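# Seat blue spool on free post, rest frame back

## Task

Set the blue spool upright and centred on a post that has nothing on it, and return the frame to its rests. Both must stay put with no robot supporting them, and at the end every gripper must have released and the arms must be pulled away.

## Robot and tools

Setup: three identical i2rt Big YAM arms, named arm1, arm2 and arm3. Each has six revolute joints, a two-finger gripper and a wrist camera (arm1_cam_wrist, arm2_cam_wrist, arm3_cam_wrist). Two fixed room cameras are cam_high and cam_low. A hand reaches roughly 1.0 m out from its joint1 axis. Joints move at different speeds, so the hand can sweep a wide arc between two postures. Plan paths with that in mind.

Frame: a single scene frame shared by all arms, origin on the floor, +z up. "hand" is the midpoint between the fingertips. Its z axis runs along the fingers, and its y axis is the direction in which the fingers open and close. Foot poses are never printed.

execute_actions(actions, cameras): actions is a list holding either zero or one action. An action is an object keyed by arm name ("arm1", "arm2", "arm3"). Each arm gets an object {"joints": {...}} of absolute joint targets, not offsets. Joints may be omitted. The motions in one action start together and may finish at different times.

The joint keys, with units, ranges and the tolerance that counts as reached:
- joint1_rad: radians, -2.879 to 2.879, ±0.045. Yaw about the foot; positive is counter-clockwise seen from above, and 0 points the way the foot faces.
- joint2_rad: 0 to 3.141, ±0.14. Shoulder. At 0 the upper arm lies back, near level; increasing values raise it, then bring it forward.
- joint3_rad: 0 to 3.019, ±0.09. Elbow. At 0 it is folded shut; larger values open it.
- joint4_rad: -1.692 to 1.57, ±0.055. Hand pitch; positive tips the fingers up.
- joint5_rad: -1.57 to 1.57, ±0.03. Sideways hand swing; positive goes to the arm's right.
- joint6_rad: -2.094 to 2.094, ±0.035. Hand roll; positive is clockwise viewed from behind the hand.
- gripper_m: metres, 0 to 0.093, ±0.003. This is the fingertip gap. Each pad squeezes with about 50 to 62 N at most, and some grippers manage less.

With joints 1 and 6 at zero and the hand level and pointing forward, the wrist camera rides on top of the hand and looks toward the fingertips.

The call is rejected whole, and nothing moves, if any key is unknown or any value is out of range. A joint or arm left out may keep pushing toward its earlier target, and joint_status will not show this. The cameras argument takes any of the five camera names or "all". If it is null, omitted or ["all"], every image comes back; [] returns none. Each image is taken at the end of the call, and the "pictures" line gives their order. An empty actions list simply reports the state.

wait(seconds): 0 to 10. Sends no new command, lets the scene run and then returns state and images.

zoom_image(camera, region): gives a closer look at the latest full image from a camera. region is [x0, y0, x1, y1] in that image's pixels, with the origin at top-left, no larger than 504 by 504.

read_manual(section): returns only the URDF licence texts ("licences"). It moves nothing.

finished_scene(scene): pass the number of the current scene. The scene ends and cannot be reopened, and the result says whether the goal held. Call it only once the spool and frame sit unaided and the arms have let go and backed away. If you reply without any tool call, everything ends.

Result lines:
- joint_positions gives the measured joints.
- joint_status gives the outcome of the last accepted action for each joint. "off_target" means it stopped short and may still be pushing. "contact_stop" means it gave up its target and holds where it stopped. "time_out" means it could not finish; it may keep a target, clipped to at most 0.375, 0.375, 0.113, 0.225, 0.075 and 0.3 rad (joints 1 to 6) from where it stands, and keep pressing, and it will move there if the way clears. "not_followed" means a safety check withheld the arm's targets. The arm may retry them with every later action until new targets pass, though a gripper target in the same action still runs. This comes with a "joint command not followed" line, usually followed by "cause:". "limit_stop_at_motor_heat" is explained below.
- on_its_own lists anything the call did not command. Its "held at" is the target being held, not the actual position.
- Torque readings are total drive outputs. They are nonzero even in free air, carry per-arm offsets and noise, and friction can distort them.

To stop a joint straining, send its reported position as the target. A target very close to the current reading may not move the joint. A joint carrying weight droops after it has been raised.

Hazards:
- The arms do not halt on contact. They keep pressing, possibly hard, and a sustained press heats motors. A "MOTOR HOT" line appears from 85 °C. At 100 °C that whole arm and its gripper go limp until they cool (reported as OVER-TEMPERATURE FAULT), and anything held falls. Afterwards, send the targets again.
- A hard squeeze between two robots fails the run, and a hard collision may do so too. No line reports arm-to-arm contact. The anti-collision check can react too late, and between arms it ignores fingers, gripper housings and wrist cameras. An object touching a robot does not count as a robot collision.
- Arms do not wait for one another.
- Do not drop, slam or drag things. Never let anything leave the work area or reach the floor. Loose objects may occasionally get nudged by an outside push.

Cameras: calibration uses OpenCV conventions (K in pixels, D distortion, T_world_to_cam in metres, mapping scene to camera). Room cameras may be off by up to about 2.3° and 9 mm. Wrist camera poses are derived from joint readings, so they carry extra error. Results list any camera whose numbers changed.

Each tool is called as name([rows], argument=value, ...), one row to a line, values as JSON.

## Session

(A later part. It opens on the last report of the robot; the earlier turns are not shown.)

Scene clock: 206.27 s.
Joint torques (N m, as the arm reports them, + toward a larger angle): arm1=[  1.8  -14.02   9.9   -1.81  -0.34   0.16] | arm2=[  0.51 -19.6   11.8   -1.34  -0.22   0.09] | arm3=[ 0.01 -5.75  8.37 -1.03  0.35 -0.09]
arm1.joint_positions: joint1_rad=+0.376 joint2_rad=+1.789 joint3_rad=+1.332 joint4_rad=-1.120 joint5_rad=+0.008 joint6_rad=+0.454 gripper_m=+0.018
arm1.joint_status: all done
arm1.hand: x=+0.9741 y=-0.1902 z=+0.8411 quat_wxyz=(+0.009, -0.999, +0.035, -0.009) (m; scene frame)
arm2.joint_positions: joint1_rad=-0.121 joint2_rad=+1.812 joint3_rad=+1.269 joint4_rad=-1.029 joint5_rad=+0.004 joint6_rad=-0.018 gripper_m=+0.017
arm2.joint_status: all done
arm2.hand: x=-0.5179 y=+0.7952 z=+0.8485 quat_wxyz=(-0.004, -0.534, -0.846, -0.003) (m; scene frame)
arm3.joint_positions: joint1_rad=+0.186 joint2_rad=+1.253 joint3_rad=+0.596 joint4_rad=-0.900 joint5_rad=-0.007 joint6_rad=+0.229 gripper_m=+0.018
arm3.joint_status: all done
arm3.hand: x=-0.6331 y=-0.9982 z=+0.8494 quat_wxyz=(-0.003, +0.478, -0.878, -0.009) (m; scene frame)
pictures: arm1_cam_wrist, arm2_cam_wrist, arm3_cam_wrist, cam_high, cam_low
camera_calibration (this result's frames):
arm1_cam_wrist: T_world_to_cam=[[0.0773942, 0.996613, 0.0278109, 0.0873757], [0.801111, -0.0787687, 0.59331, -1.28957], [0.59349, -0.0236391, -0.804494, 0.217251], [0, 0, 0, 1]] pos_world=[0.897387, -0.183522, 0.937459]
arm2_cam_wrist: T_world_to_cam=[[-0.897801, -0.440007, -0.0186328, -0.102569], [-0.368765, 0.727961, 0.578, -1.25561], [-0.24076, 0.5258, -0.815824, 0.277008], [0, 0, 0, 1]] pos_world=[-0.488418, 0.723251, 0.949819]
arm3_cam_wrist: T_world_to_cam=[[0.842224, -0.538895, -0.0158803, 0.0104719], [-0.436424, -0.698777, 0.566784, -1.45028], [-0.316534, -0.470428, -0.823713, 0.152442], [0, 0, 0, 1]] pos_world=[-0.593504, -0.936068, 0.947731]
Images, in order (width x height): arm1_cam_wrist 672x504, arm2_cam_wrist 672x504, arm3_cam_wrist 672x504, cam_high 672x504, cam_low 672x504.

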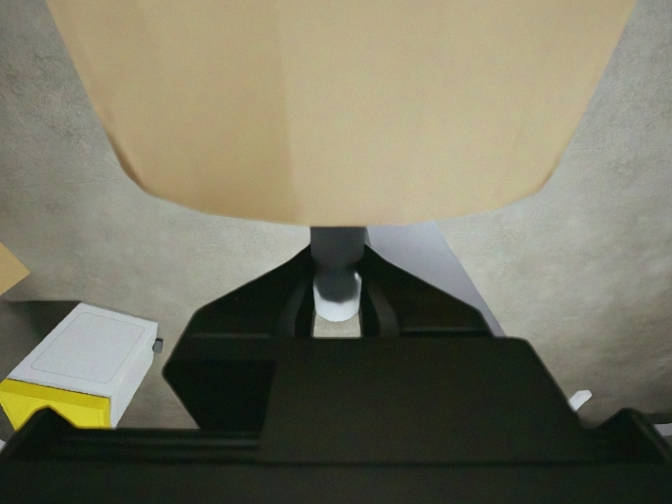

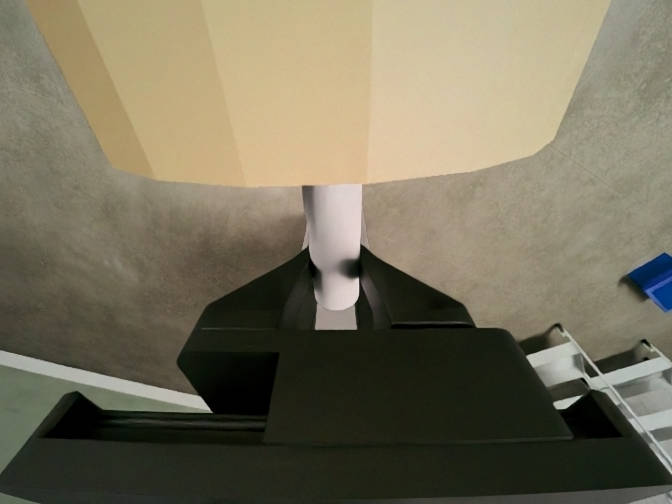

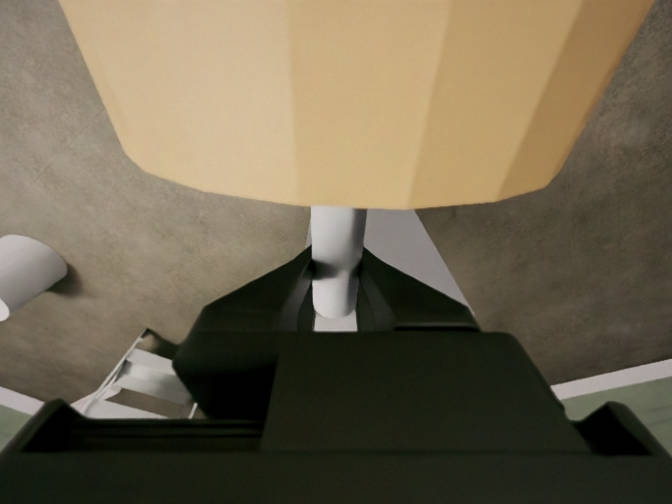

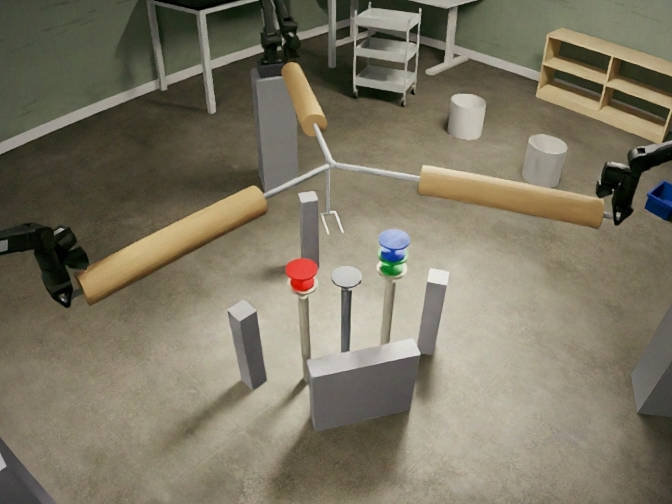

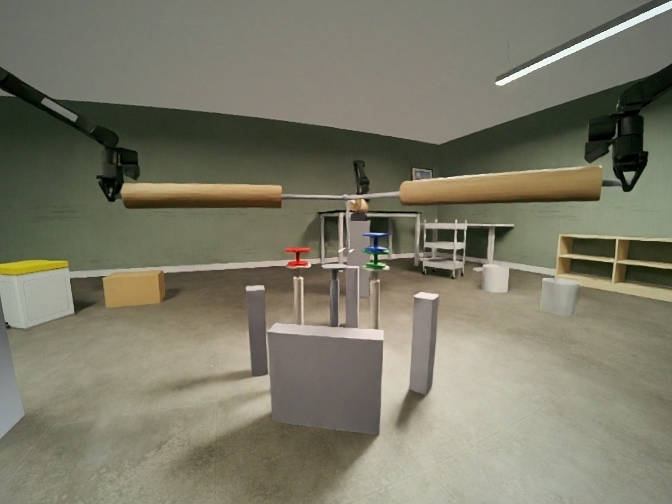

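execute_actions([
  {"arm1":{"joints":{"joint1_rad":0.19,"joint6_rad":0.268,"joint2_rad":1.758,"joint3_rad":1.451,"joint4_rad":-1.253}},"arm2":{"joints":{"joint1_rad":-0.104,"joint6_rad":-0.001,"joint2_rad":1.53,"joint3_rad":1.047,"joint4_rad":-1.078}},"arm3":{"joints":{"joint1_rad":0.3625,"joint6_rad":0.405,"joint2_rad":1.403,"joint3_rad":0.882,"joint4_rad":-1.041}}},
], cameras=[])

execute_actions([
  {"arm1":{"joints":{"joint1_rad":0.011,"joint6_rad":0.089,"joint2_rad":1.806,"joint3_rad":1.59,"joint4_rad":-1.34}},"arm2":{"joints":{"joint1_rad":-0.072,"joint6_rad":0.031,"joint2_rad":1.238,"joint3_rad":0.831,"joint4_rad":-1.154}},"arm3":{"joints":{"joint1_rad":0.473,"joint6_rad":0.516,"joint2_rad":1.592,"joint3_rad":1.17,"joint4_rad":-1.136}}},
])

zoom_image(camera="cam_high", region=[280, 150, 440, 300])

zoom_image(camera="cam_low", region=[280, 185, 410, 285])

Scene clock: 236.23 s.
Joint torques (N m, as the arm reports them, + toward a larger angle): arm1=[  1.47 -15.4   10.88  -2.    -0.18   0.23] | arm2=[  2.4  -15.27  10.59  -0.27  -0.26   0.22] | arm3=[ 0.72 -8.86  9.19 -0.71  0.3   0.03]
arm1.joint_positions: joint1_rad=+0.181 joint2_rad=+1.789 joint3_rad=+1.403 joint4_rad=-1.215 joint5_rad=+0.004 joint6_rad=+0.254 gripper_m=+0.018
arm1.joint_status: all done
arm1.hand: x=+0.9410 y=-0.0961 z=+0.8660 quat_wxyz=(+0.010, -0.999, +0.033, -0.022) (m; scene frame)
arm2.joint_positions: joint1_rad=-0.119 joint2_rad=+1.549 joint3_rad=+1.032 joint4_rad=-1.070 joint5_rad=+0.005 joint6_rad=-0.018 gripper_m=+0.017
arm2.joint_status: all done
arm2.hand: x=-0.5575 y=+0.8824 z=+0.8848 quat_wxyz=(+0.003, -0.534, -0.846, -0.007) (m; scene frame)
arm3.joint_positions: joint1_rad=+0.353 joint2_rad=+1.419 joint3_rad=+0.846 joint4_rad=-1.006 joint5_rad=-0.006 joint6_rad=+0.394 gripper_m=+0.018
arm3.joint_status: all done
arm3.hand: x=-0.6632 y=-0.9107 z=+0.8802 quat_wxyz=(+0.004, +0.479, -0.878, -0.001) (m; scene frame)
pictures: none
No camera images: the call's "cameras" was empty. Leave "cameras" out to get every camera's image.

Scene clock: 237.23 s.
Joint torques (N m, as the arm reports them, + toward a larger angle): arm1=[  1.33 -13.24  11.91  -1.48  -0.12   0.22] | arm2=[ 2.35 -9.63 11.08 -0.32 -0.28  0.23] | arm3=[  0.32 -12.08   9.93  -0.91   0.2    0.  ]
arm1.joint_positions: joint1_rad=+0.002 joint2_rad=+1.801 joint3_rad=+1.533 joint4_rad=-1.313 joint5_rad=+0.002 joint6_rad=+0.078 gripper_m=+0.018
arm1.joint_status: all done
arm1.hand: x=+0.9079 y=-0.0055 z=+0.9073 quat_wxyz=(+0.006, -0.999, +0.034, -0.013) (m; scene frame)
arm2.joint_positions: joint1_rad=-0.087 joint2_rad=+1.252 joint3_rad=+0.815 joint4_rad=-1.145 joint5_rad=+0.006 joint6_rad=+0.013 gripper_m=+0.017
arm2.joint_status: all done
arm2.hand: x=-0.5900 y=+0.9761 z=+0.9128 quat_wxyz=(+0.001, -0.533, -0.846, -0.005) (m; scene frame)
arm3.joint_positions: joint1_rad=+0.468 joint2_rad=+1.613 joint3_rad=+1.127 joint4_rad=-1.096 joint5_rad=-0.003 joint6_rad=+0.510 gripper_m=+0.018
arm3.joint_status: all done
arm3.hand: x=-0.6972 y=-0.8164 z=+0.9000 quat_wxyz=(+0.003, +0.478, -0.878, +0.001) (m; scene frame)
pictures: arm1_cam_wrist, arm2_cam_wrist, arm3_cam_wrist, cam_high, cam_low
camera_calibration (this result's frames):
arm1_cam_wrist: T_world_to_cam=[[0.0755552, 0.996929, 0.020572, -0.0851627], [0.796784, -0.0727651, 0.599867, -1.26327], [0.599522, -0.0289317, -0.799835, 0.304412], [0, 0, 0, 1]] pos_world=[0.830484, 0.00178658, 1.00302]
arm2_cam_wrist: T_world_to_cam=[[-0.897007, -0.441702, -0.016687, -0.0861429], [-0.366631, 0.722404, 0.586271, -1.45198], [-0.246902, 0.532007, -0.809943, 0.201946], [0, 0, 0, 1]] pos_world=[-0.559749, 0.903427, 1.01338]
arm3_cam_wrist: T_world_to_cam=[[0.842835, -0.538162, -0.00335526, 0.152994], [-0.434941, -0.684821, 0.584677, -1.3836], [-0.316949, -0.491326, -0.811259, 0.230789], [0, 0, 0, 1]] pos_world=[-0.657583, -0.751789, 0.996701]
Images, in order (width x height): arm1_cam_wrist 672x504, arm2_cam_wrist 672x504, arm3_cam_wrist 672x504, cam_high 672x504, cam_low 672x504.

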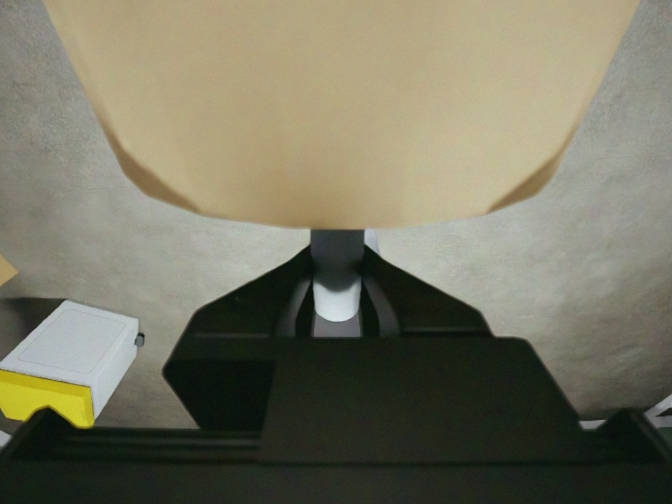

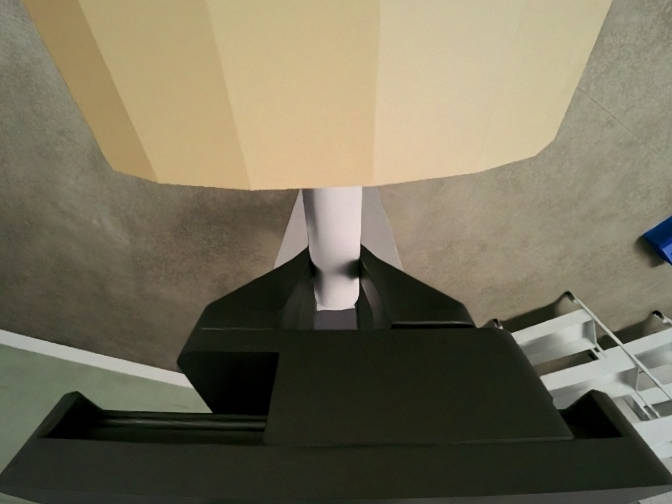

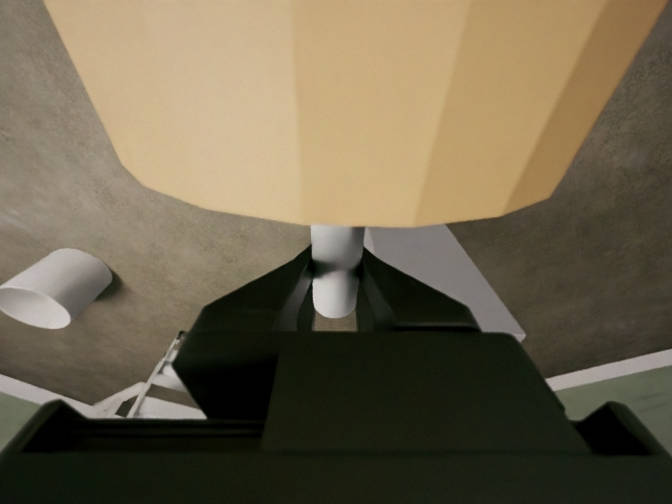

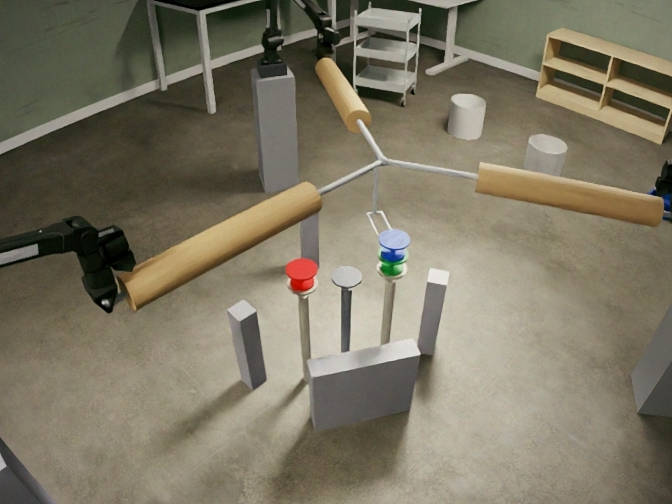

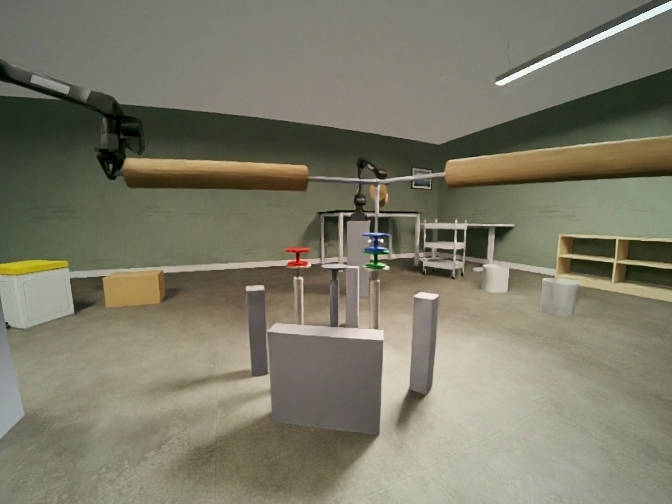

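Region (280, 150, 440, 300) of cam_high's 672x504 image, scaled by 3.150, with more detail than that image has; it fills the top 472 rows of this view, and the rest is white.

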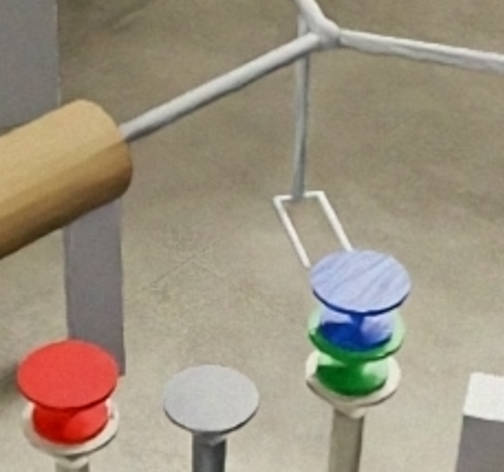

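Region (280, 185, 410, 285) of cam_low's 672x504 image, scaled by 3.877, with more detail than that image has; it fills the top 388 rows of this view, and the rest is white.

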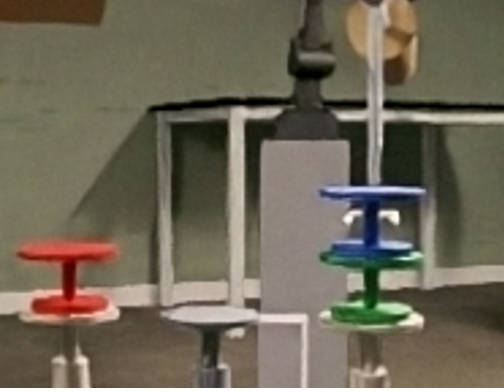

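execute_actions([
  {"arm1":{"joints":{"joint1_rad":-0.085,"joint6_rad":-0.007,"joint2_rad":1.727,"joint3_rad":1.48,"joint4_rad":-1.31}},"arm2":{"joints":{"joint1_rad":0.111,"joint6_rad":0.214,"joint2_rad":1.169,"joint3_rad":0.776,"joint4_rad":-1.168}},"arm3":{"joints":{"joint1_rad":0.4116,"joint6_rad":0.455,"joint2_rad":1.71,"joint3_rad":1.345,"joint4_rad":-1.18}}},
], cameras=["cam_low"])

execute_actions([
  {"arm1":{"joints":{"joint1_rad":-0.1926,"joint6_rad":-0.115,"joint2_rad":1.659,"joint3_rad":1.39,"joint4_rad":-1.29}},"arm2":{"joints":{"joint1_rad":0.3205,"joint6_rad":0.4235,"joint2_rad":1.134,"joint3_rad":0.75,"joint4_rad":-1.177}},"arm3":{"joints":{"joint1_rad":0.36,"joint6_rad":0.403,"joint2_rad":1.84,"joint3_rad":1.53,"joint4_rad":-1.235}}},
], cameras=["cam_low","cam_high"])

zoom_image(camera="cam_high", region=[280, 150, 440, 300])

zoom_image(camera="cam_low", region=[280, 185, 410, 285])

Scene clock: 252.23 s.
Joint torques (N m, as the arm reports them, + toward a larger angle): arm1=[  0.25 -16.19   8.75  -0.4   -0.06   0.08] | arm2=[ 2.68 -9.85 11.52 -0.07 -0.57  0.2 ] | arm3=[ -0.75 -14.16  10.66  -0.89   0.62  -0.17]
arm1.joint_positions: joint1_rad=-0.082 joint2_rad=+1.768 joint3_rad=+1.463 joint4_rad=-1.310 joint5_rad=+0.000 joint6_rad=-0.005 gripper_m=+0.018
arm1.joint_status: all done
arm1.hand: x=+0.9335 y=+0.0380 z=+0.8995 quat_wxyz=(+0.004, -0.999, +0.035, -0.030) (m; scene frame)
arm2.joint_positions: joint1_rad=+0.092 joint2_rad=+1.198 joint3_rad=+0.754 joint4_rad=-1.166 joint5_rad=+0.013 joint6_rad=+0.197 gripper_m=+0.017
arm2.joint_status: all done
arm2.hand: x=-0.5602 y=+1.0268 z=+0.9077 quat_wxyz=(+0.015, -0.535, -0.845, -0.006) (m; scene frame)
arm3.joint_positions: joint1_rad=+0.425 joint2_rad=+1.735 joint3_rad=+1.294 joint4_rad=-1.144 joint5_rad=-0.013 joint6_rad=+0.468 gripper_m=+0.018
arm3.joint_status: all done
arm3.hand: x=-0.6745 y=-0.7660 z=+0.9030 quat_wxyz=(+0.008, +0.478, -0.878, -0.001) (m; scene frame)
pictures: cam_low
Images, in order (width x height): cam_low 672x504.

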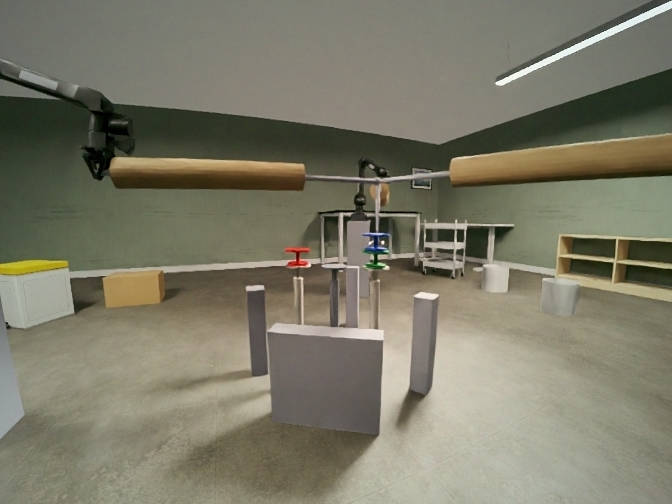

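Scene clock: 253.23 s.
Joint torques (N m, as the arm reports them, + toward a larger angle): arm1=[  0.26 -14.07   8.68  -0.25  -0.01   0.1 ] | arm2=[ 2.62 -9.03 11.77  0.12 -0.38  0.23] | arm3=[ -0.55 -15.88  10.91  -0.59   0.54  -0.14]
arm1.joint_positions: joint1_rad=-0.190 joint2_rad=+1.691 joint3_rad=+1.374 joint4_rad=-1.294 joint5_rad=-0.001 joint6_rad=-0.115 gripper_m=+0.018
arm1.joint_status: all done
arm1.hand: x=+0.9684 y=+0.0880 z=+0.9061 quat_wxyz=(+0.001, -0.999, +0.034, -0.027) (m; scene frame)
arm2.joint_positions: joint1_rad=+0.301 joint2_rad=+1.162 joint3_rad=+0.724 joint4_rad=-1.179 joint5_rad=+0.009 joint6_rad=+0.405 gripper_m=+0.017
arm2.joint_status: all done
arm2.hand: x=-0.5267 y=+1.0765 z=+0.9073 quat_wxyz=(+0.018, -0.534, -0.845, -0.004) (m; scene frame)
arm3.joint_positions: joint1_rad=+0.368 joint2_rad=+1.866 joint3_rad=+1.478 joint4_rad=-1.203 joint5_rad=-0.011 joint6_rad=+0.413 gripper_m=+0.018
arm3.joint_status: all done
arm3.hand: x=-0.6379 y=-0.7177 z=+0.9015 quat_wxyz=(+0.010, +0.477, -0.879, +0.002) (m; scene frame)
pictures: cam_high, cam_low
Images, in order (width x height): cam_high 672x504, cam_low 672x504.

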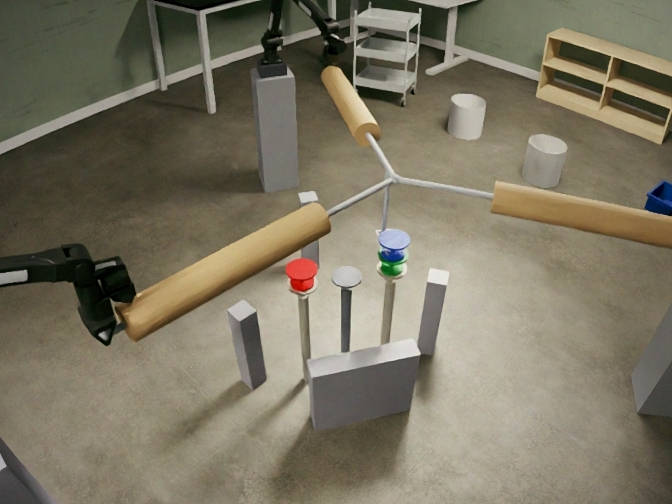

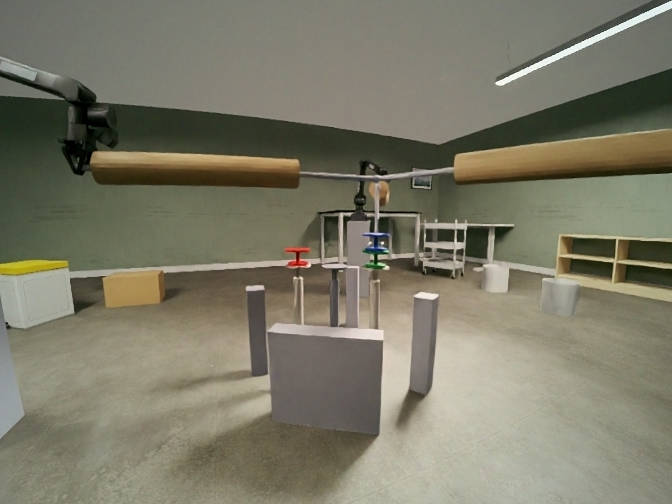

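Region (280, 150, 440, 300) of cam_high's 672x504 image, scaled by 3.150, with more detail than that image has; it fills the top 472 rows of this view, and the rest is white.

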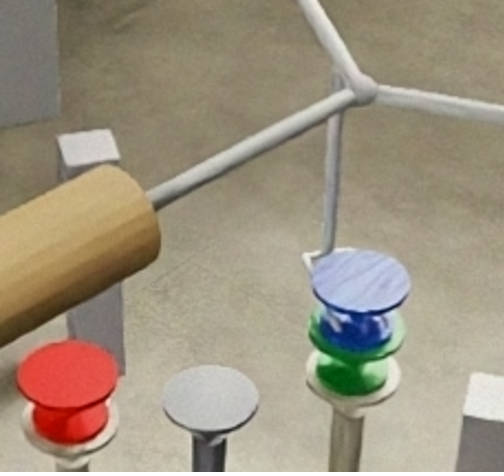

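Region (280, 185, 410, 285) of cam_low's 672x504 image, scaled by 3.877, with more detail than that image has; it fills the top 388 rows of this view, and the rest is white.

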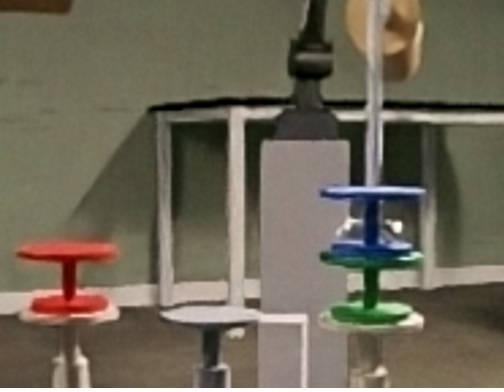

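execute_actions([
  {"arm1":{"joints":{"joint2_rad":1.625,"joint3_rad":1.495,"joint4_rad":-1.42}},"arm2":{"joints":{"joint2_rad":1.08,"joint3_rad":0.85,"joint4_rad":-1.33}},"arm3":{"joints":{"joint2_rad":1.8,"joint3_rad":1.605,"joint4_rad":-1.35}}},
], cameras=["cam_low","cam_high"])

zoom_image(camera="cam_high", region=[280, 150, 440, 300])

zoom_image(camera="cam_low", region=[280, 185, 410, 285])

Scene clock: 267.13 s.
Joint torques (N m, as the arm reports them, + toward a larger angle): arm1=[  0.48 -13.88  12.04  -1.87  -0.28   0.08] | arm2=[ 2.56 -8.19 14.9  -1.5  -0.26  0.23] | arm3=[ -0.37 -17.82  11.54  -0.95   0.53  -0.14]
arm1.joint_positions: joint1_rad=-0.190 joint2_rad=+1.654 joint3_rad=+1.437 joint4_rad=-1.384 joint5_rad=+0.006 joint6_rad=-0.115 gripper_m=+0.018
arm1.joint_status: all done
arm1.hand: x=+0.9692 y=+0.0886 z=+0.9464 quat_wxyz=(+0.005, -0.999, +0.034, -0.023) (m; scene frame)
arm2.joint_positions: joint1_rad=+0.302 joint2_rad=+1.102 joint3_rad=+0.795 joint4_rad=-1.296 joint5_rad=+0.005 joint6_rad=+0.405 gripper_m=+0.017
arm2.joint_status: all done
arm2.hand: x=-0.5273 y=+1.0776 z=+0.9477 quat_wxyz=(+0.011, -0.534, -0.845, -0.005) (m; scene frame)
arm3.joint_positions: joint1_rad=+0.368 joint2_rad=+1.851 joint3_rad=+1.548 joint4_rad=-1.311 joint5_rad=-0.011 joint6_rad=+0.413 gripper_m=+0.018
arm3.joint_status: all done
arm3.hand: x=-0.6378 y=-0.7175 z=+0.9350 quat_wxyz=(+0.017, +0.477, -0.879, +0.011) (m; scene frame)
pictures: cam_high, cam_low
Images, in order (width x height): cam_high 672x504, cam_low 672x504.

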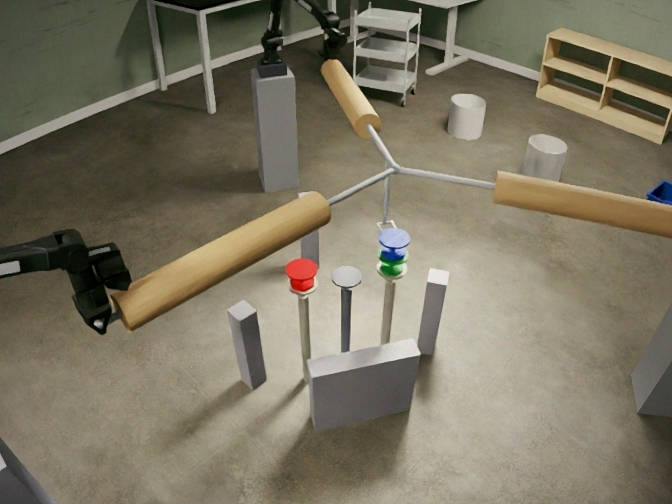

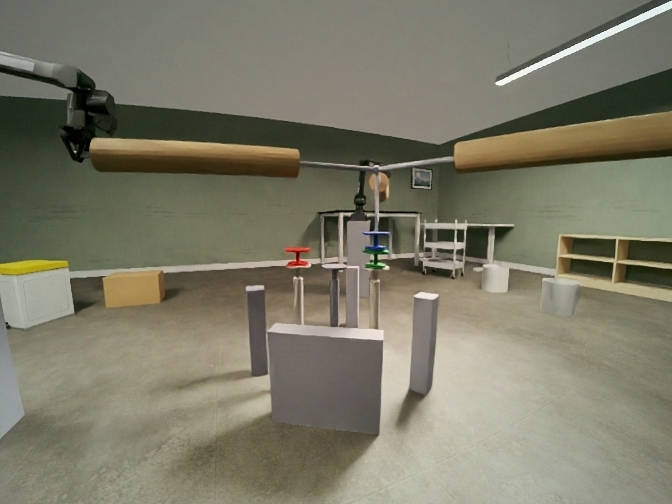

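Region (280, 150, 440, 300) of cam_high's 672x504 image, scaled by 3.150, with more detail than that image has; it fills the top 472 rows of this view, and the rest is white.

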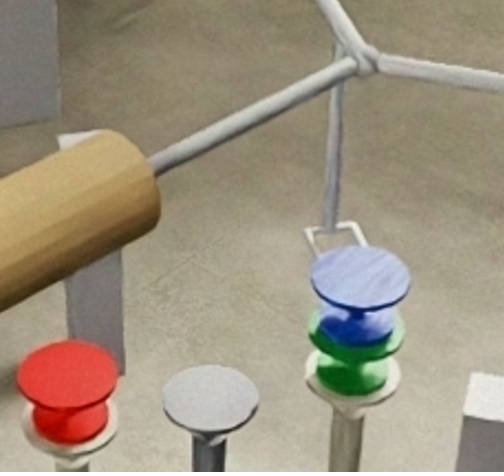

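Region (280, 185, 410, 285) of cam_low's 672x504 image, scaled by 3.877, with more detail than that image has; it fills the top 388 rows of this view, and the rest is white.

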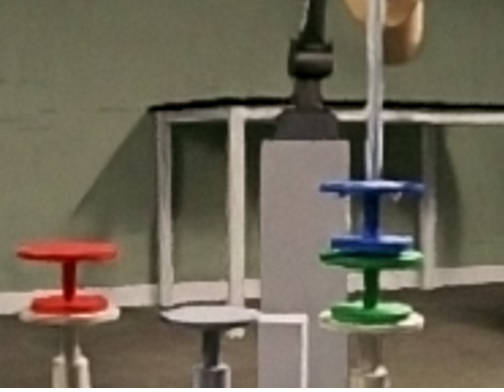

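execute_actions([
  {"arm1":{"joints":{"joint2_rad":1.615,"joint3_rad":1.545,"joint4_rad":-1.48}},"arm2":{"joints":{"joint2_rad":1.07,"joint3_rad":0.9,"joint4_rad":-1.39}},"arm3":{"joints":{"joint2_rad":1.785,"joint3_rad":1.665,"joint4_rad":-1.415}}},
], cameras=["cam_low"])

execute_actions([
  {"arm1":{"joints":{"joint1_rad":-0.134,"joint6_rad":-0.056,"joint2_rad":1.415,"joint3_rad":1.29,"joint4_rad":-1.44}},"arm2":{"joints":{"joint1_rad":0.365,"joint6_rad":0.468,"joint2_rad":1.31,"joint3_rad":1.095,"joint4_rad":-1.345}},"arm3":{"joints":{"joint1_rad":0.212,"joint6_rad":0.255,"joint2_rad":1.735,"joint3_rad":1.575,"joint4_rad":-1.39}}},
], cameras=["cam_low"])

execute_actions([
  {"arm1":{"joints":{"joint1_rad":-0.042,"joint6_rad":0.036,"joint2_rad":1.22,"joint3_rad":1.08,"joint4_rad":-1.43}},"arm2":{"joints":{"joint1_rad":0.387,"joint6_rad":0.49,"joint2_rad":1.525,"joint3_rad":1.29,"joint4_rad":-1.32}},"arm3":{"joints":{"joint1_rad":0.0576,"joint6_rad":0.1,"joint2_rad":1.71,"joint3_rad":1.5,"joint4_rad":-1.35}}},
], cameras=["cam_low","cam_high"])

zoom_image(camera="cam_high", region=[280, 150, 440, 300])

zoom_image(camera="cam_low", region=[280, 185, 410, 285])

Scene clock: 285.70 s.
Joint torques (N m, as the arm reports them, + toward a larger angle): arm1=[  0.38 -14.44  12.56  -1.92  -0.29   0.08] | arm2=[ 2.38 -9.15 15.6  -1.51 -0.13  0.24] | arm3=[ -0.44 -17.85  12.11  -0.69   0.51  -0.15]
arm1.joint_positions: joint1_rad=-0.190 joint2_rad=+1.651 joint3_rad=+1.482 joint4_rad=-1.443 joint5_rad=+0.006 joint6_rad=-0.115 gripper_m=+0.018
arm1.joint_status: all done
arm1.hand: x=+0.9694 y=+0.0884 z=+0.9648 quat_wxyz=(+0.004, -0.999, +0.034, -0.029) (m; scene frame)
arm2.joint_positions: joint1_rad=+0.303 joint2_rad=+1.102 joint3_rad=+0.838 joint4_rad=-1.357 joint5_rad=+0.002 joint6_rad=+0.405 gripper_m=+0.017
arm2.joint_status: all done
arm2.hand: x=-0.5269 y=+1.0781 z=+0.9636 quat_wxyz=(+0.020, -0.534, -0.845, -0.008) (m; scene frame)
arm3.joint_positions: joint1_rad=+0.368 joint2_rad=+1.838 joint3_rad=+1.600 joint4_rad=-1.383 joint5_rad=-0.011 joint6_rad=+0.413 gripper_m=+0.018
arm3.joint_status: all done
arm3.hand: x=-0.6376 y=-0.7174 z=+0.9608 quat_wxyz=(+0.019, +0.477, -0.879, +0.014) (m; scene frame)
pictures: cam_low
Images, in order (width x height): cam_low 672x504.

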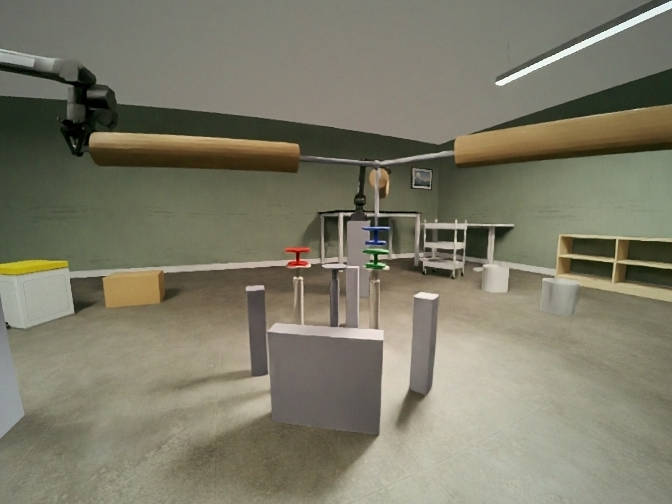

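Scene clock: 286.73 s.
Joint torques (N m, as the arm reports them, + toward a larger angle): arm1=[ 1.5  -9.26  8.59 -0.16 -0.28  0.25] | arm2=[  1.68 -11.89  15.5   -0.43   0.23   0.22] | arm3=[  0.43 -16.67   9.49   0.3    0.37  -0.09]
arm1.joint_positions: joint1_rad=-0.144 joint2_rad=+1.425 joint3_rad=+1.279 joint4_rad=-1.443 joint5_rad=+0.006 joint6_rad=-0.070 gripper_m=+0.018
arm1.joint_status: all done
arm1.hand: x=+1.0434 y=+0.0555 z=+0.9871 quat_wxyz=(+0.006, -0.999, +0.033, -0.017) (m; scene frame)
arm2.joint_positions: joint1_rad=+0.355 joint2_rad=+1.329 joint3_rad=+1.032 joint4_rad=-1.336 joint5_rad=-0.007 joint6_rad=+0.450 gripper_m=+0.017
arm2.joint_status: all done
arm2.hand: x=-0.4547 y=+1.0407 z=+0.9683 quat_wxyz=(+0.025, -0.531, -0.847, -0.011) (m; scene frame)
arm3.joint_positions: joint1_rad=+0.211 joint2_rad=+1.784 joint3_rad=+1.547 joint4_rad=-1.385 joint5_rad=-0.008 joint6_rad=+0.258 gripper_m=+0.018
arm3.joint_status: all done
arm3.hand: x=-0.5599 y=-0.7559 z=+0.9695 quat_wxyz=(+0.020, +0.476, -0.879, +0.012) (m; scene frame)
pictures: cam_low
Images, in order (width x height): cam_low 672x504.

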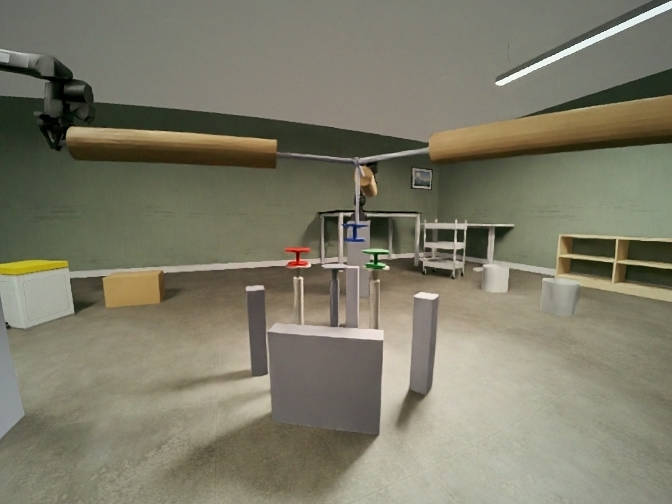

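Scene clock: 287.90 s.
Joint torques (N m, as the arm reports them, + toward a larger angle): arm1=[ 1.2  -6.67  8.57 -0.58 -0.15  0.22] | arm2=[  2.24 -16.64  15.39  -0.58   0.13   0.22] | arm3=[  0.52 -16.72   9.09   0.44   0.11  -0.01]
arm1.joint_positions: joint1_rad=-0.045 joint2_rad=+1.231 joint3_rad=+1.070 joint4_rad=-1.424 joint5_rad=+0.003 joint6_rad=+0.024 gripper_m=+0.018
arm1.joint_status: all done
arm1.hand: x=+1.1140 y=+0.0120 z=+0.9770 quat_wxyz=(+0.006, -0.999, +0.031, -0.015) (m; scene frame)
arm2.joint_positions: joint1_rad=+0.373 joint2_rad=+1.549 joint3_rad=+1.227 joint4_rad=-1.307 joint5_rad=-0.004 joint6_rad=+0.472 gripper_m=+0.017
arm2.joint_status: all done
arm2.hand: x=-0.3852 y=+0.9953 z=+0.9560 quat_wxyz=(+0.023, -0.532, -0.846, -0.009) (m; scene frame)
arm3.joint_positions: joint1_rad=+0.050 joint2_rad=+1.763 joint3_rad=+1.477 joint4_rad=-1.349 joint5_rad=-0.002 joint6_rad=+0.098 gripper_m=+0.018
arm3.joint_status: all done
arm3.hand: x=-0.4881 y=-0.8033 z=+0.9541 quat_wxyz=(+0.027, +0.476, -0.879, +0.015) (m; scene frame)
pictures: cam_high, cam_low
Images, in order (width x height): cam_high 672x504, cam_low 672x504.

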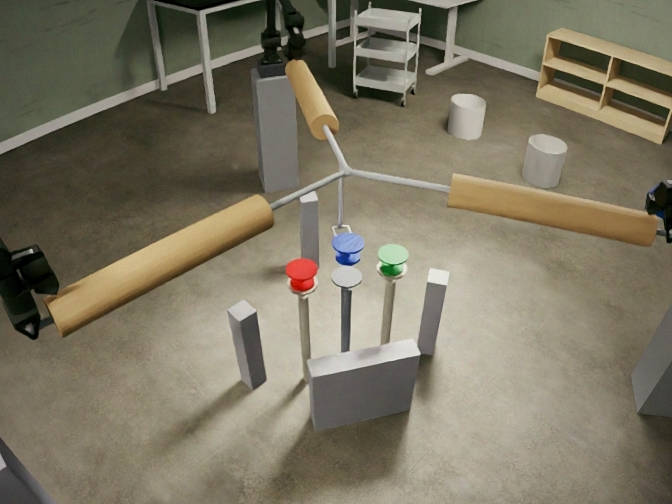

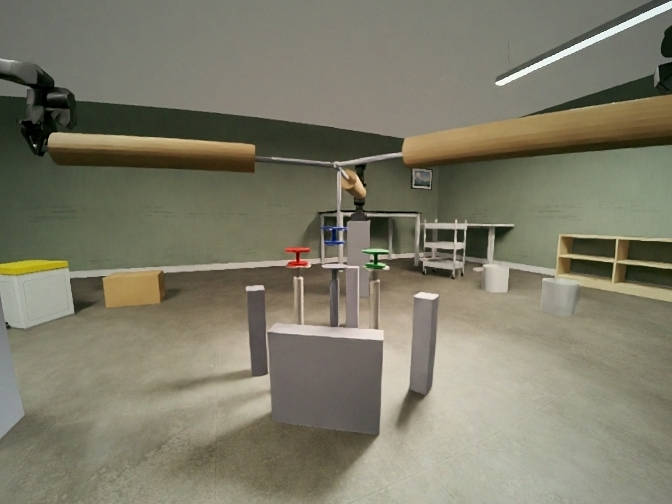

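Region (280, 150, 440, 300) of cam_high's 672x504 image, scaled by 3.150, with more detail than that image has; it fills the top 472 rows of this view, and the rest is white.

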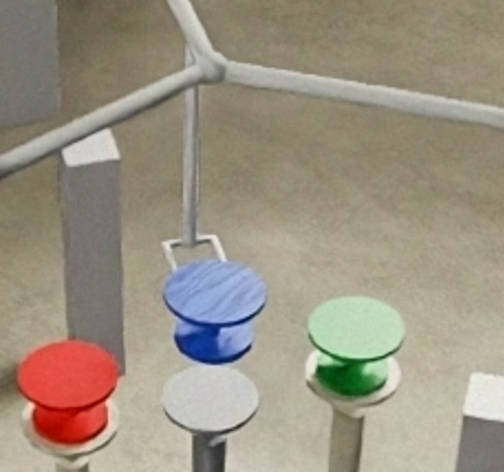

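Region (280, 185, 410, 285) of cam_low's 672x504 image, scaled by 3.877, with more detail than that image has; it fills the top 388 rows of this view, and the rest is white.

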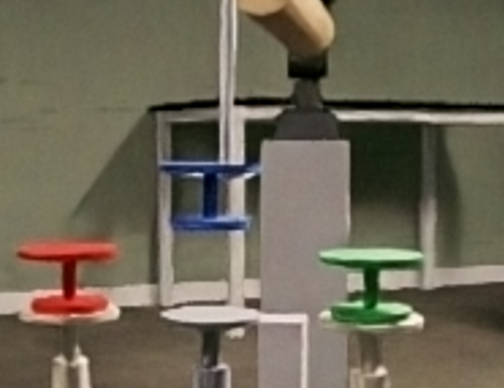

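execute_actions([
  {"arm1":{"joints":{"joint1_rad":-0.05,"joint6_rad":0.028,"joint2_rad":1.29,"joint3_rad":0.915,"joint4_rad":-1.195}},"arm2":{"joints":{"joint1_rad":0.397,"joint6_rad":0.496,"joint2_rad":1.575,"joint3_rad":1.14,"joint4_rad":-1.11}},"arm3":{"joints":{"joint1_rad":0.064,"joint6_rad":0.103,"joint2_rad":1.78,"joint3_rad":1.39,"joint4_rad":-1.15}}},
], cameras=["cam_low","cam_high"])

zoom_image(camera="cam_high", region=[280, 150, 440, 300])

zoom_image(camera="cam_low", region=[280, 185, 410, 285])

Scene clock: 299.77 s.
Joint torques (N m, as the arm reports them, + toward a larger angle): arm1=[ 0.32 -6.51  8.09 -0.18 -0.04  0.13] | arm2=[  2.19 -16.53  11.3    0.7    0.01   0.21] | arm3=[  0.86 -15.45   8.78   0.8    0.13  -0.01]
arm1.joint_positions: joint1_rad=-0.045 joint2_rad=+1.298 joint3_rad=+0.904 joint4_rad=-1.199 joint5_rad=+0.000 joint6_rad=+0.024 gripper_m=+0.018
arm1.joint_status: all done
arm1.hand: x=+1.1159 y=+0.0122 z=+0.8951 quat_wxyz=(+0.004, -0.999, +0.031, -0.018) (m; scene frame)
arm2.joint_positions: joint1_rad=+0.383 joint2_rad=+1.596 joint3_rad=+1.118 joint4_rad=-1.124 joint5_rad=-0.001 joint6_rad=+0.480 gripper_m=+0.017
arm2.joint_status: all done
arm2.hand: x=-0.3812 y=+0.9973 z=+0.8979 quat_wxyz=(+0.010, -0.532, -0.847, -0.006) (m; scene frame)
arm3.joint_positions: joint1_rad=+0.052 joint2_rad=+1.812 joint3_rad=+1.366 joint4_rad=-1.158 joint5_rad=-0.003 joint6_rad=+0.098 gripper_m=+0.018
arm3.joint_status: all done
arm3.hand: x=-0.4876 y=-0.7995 z=+0.8895 quat_wxyz=(+0.014, +0.477, -0.879, +0.006) (m; scene frame)
pictures: cam_high, cam_low
Images, in order (width x height): cam_high 672x504, cam_low 672x504.

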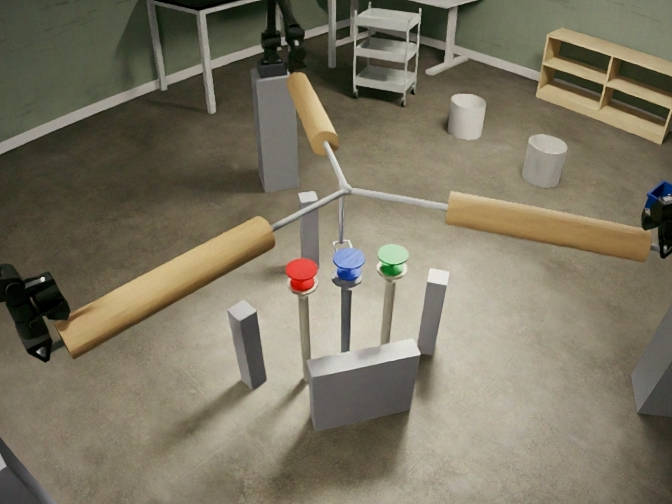

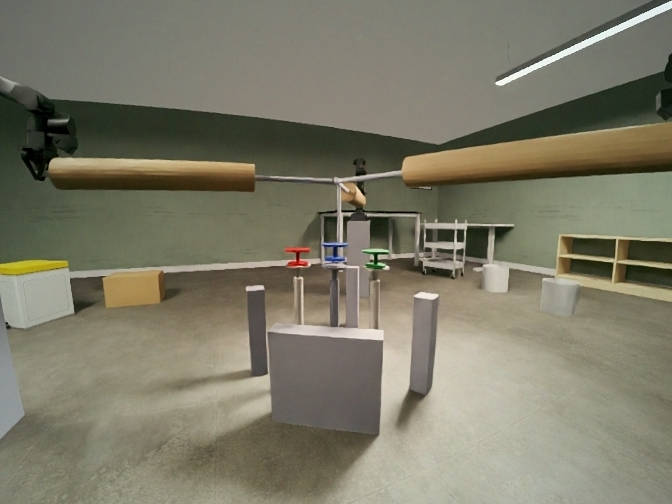

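Region (280, 150, 440, 300) of cam_high's 672x504 image, scaled by 3.150, with more detail than that image has; it fills the top 472 rows of this view, and the rest is white.

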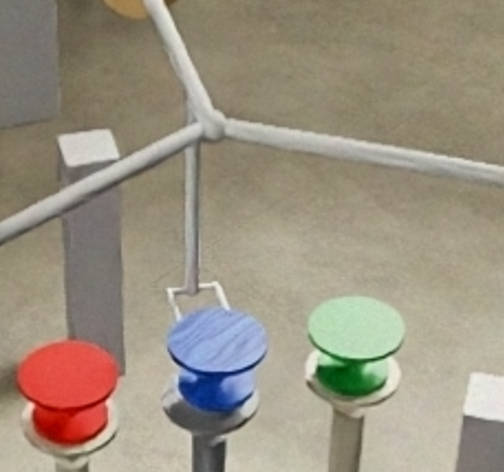

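Region (280, 185, 410, 285) of cam_low's 672x504 image, scaled by 3.877, with more detail than that image has; it fills the top 388 rows of this view, and the rest is white.

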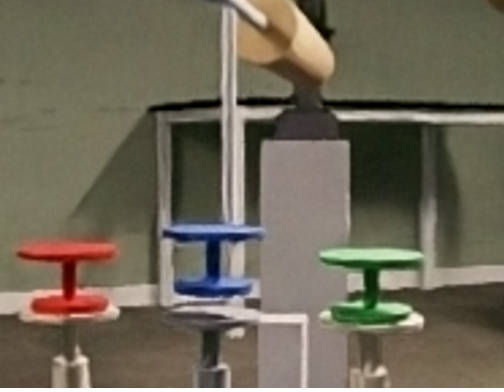

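execute_actions([
  {"arm1":{"joints":{"joint1_rad":-0.015,"joint6_rad":0.055}},"arm2":{"joints":{"joint1_rad":0.362,"joint6_rad":0.47,"joint2_rad":1.6}},"arm3":{"joints":{"joint1_rad":0.04,"joint3_rad":1.365}}},
], cameras=["cam_low","cam_high"])

zoom_image(camera="cam_high", region=[280, 150, 440, 300])

zoom_image(camera="cam_low", region=[280, 185, 410, 285])

Scene clock: 313.10 s.
Joint torques (N m, as the arm reports them, + toward a larger angle): arm1=[ 1.58 -6.74  8.12 -0.44 -0.1   0.21] | arm2=[  0.06 -14.96  11.3    0.28   0.01   0.06] | arm3=[ -0.78 -15.42   8.09   0.61   0.16  -0.01]
arm1.joint_positions: joint1_rad=-0.027 joint2_rad=+1.298 joint3_rad=+0.904 joint4_rad=-1.192 joint5_rad=+0.002 joint6_rad=+0.043 gripper_m=+0.018
arm1.joint_status: all done
arm1.hand: x=+1.1141 y=+0.0062 z=+0.8950 quat_wxyz=(+0.005, -0.999, +0.031, -0.015) (m; scene frame)
arm2.joint_positions: joint1_rad=+0.372 joint2_rad=+1.602 joint3_rad=+1.118 joint4_rad=-1.115 joint5_rad=-0.001 joint6_rad=+0.470 gripper_m=+0.017
arm2.joint_status: all done
arm2.hand: x=-0.3826 y=+0.9925 z=+0.8953 quat_wxyz=(+0.008, -0.532, -0.847, -0.007) (m; scene frame)
arm3.joint_positions: joint1_rad=+0.052 joint2_rad=+1.812 joint3_rad=+1.349 joint4_rad=-1.153 joint5_rad=-0.003 joint6_rad=+0.098 gripper_m=+0.018
arm3.joint_status: all done
arm3.hand: x=-0.4903 y=-0.8045 z=+0.8838 quat_wxyz=(+0.019, +0.477, -0.879, +0.009) (m; scene frame)
pictures: cam_high, cam_low
Images, in order (width x height): cam_high 672x504, cam_low 672x504.

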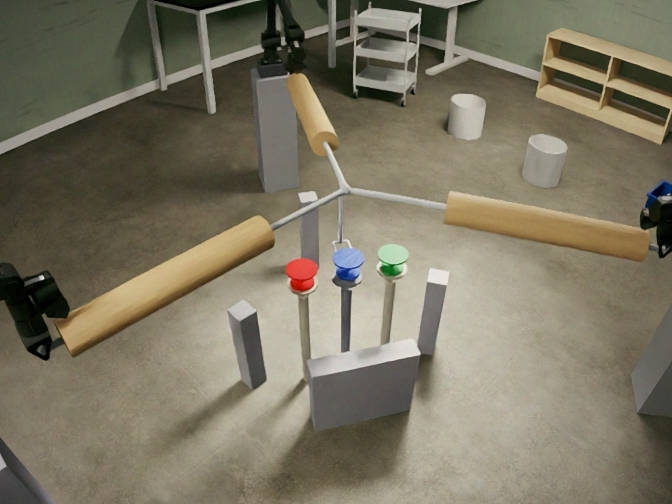

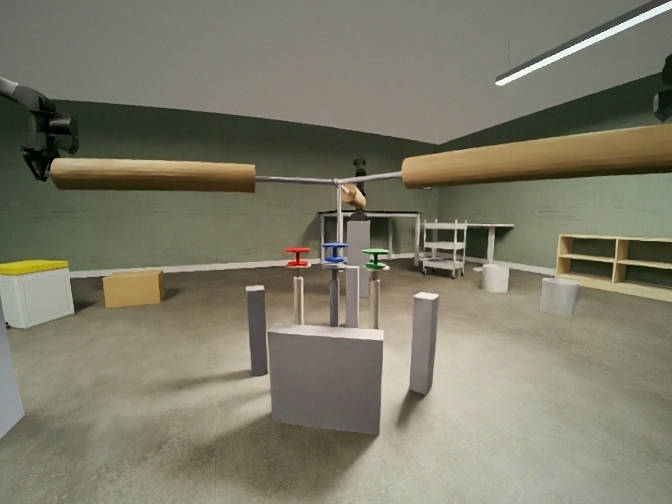

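Region (280, 150, 440, 300) of cam_high's 672x504 image, scaled by 3.150, with more detail than that image has; it fills the top 472 rows of this view, and the rest is white.

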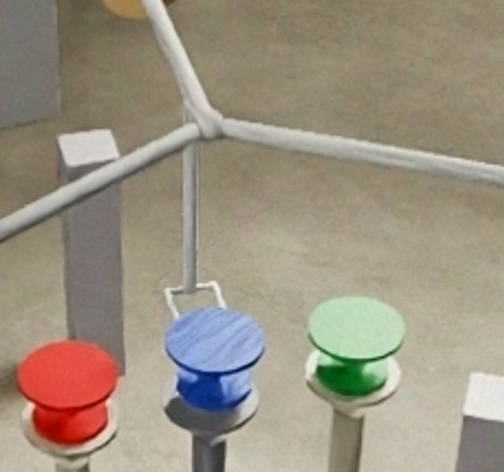

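Region (280, 185, 410, 285) of cam_low's 672x504 image, scaled by 3.877, with more detail than that image has; it fills the top 388 rows of this view, and the rest is white.

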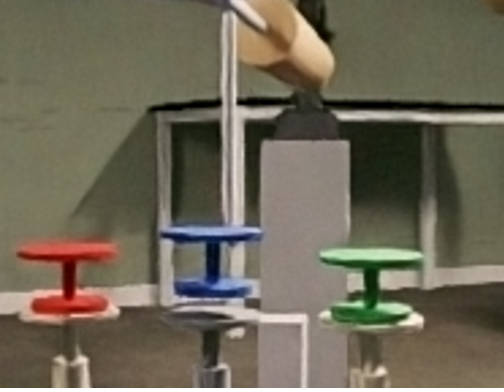

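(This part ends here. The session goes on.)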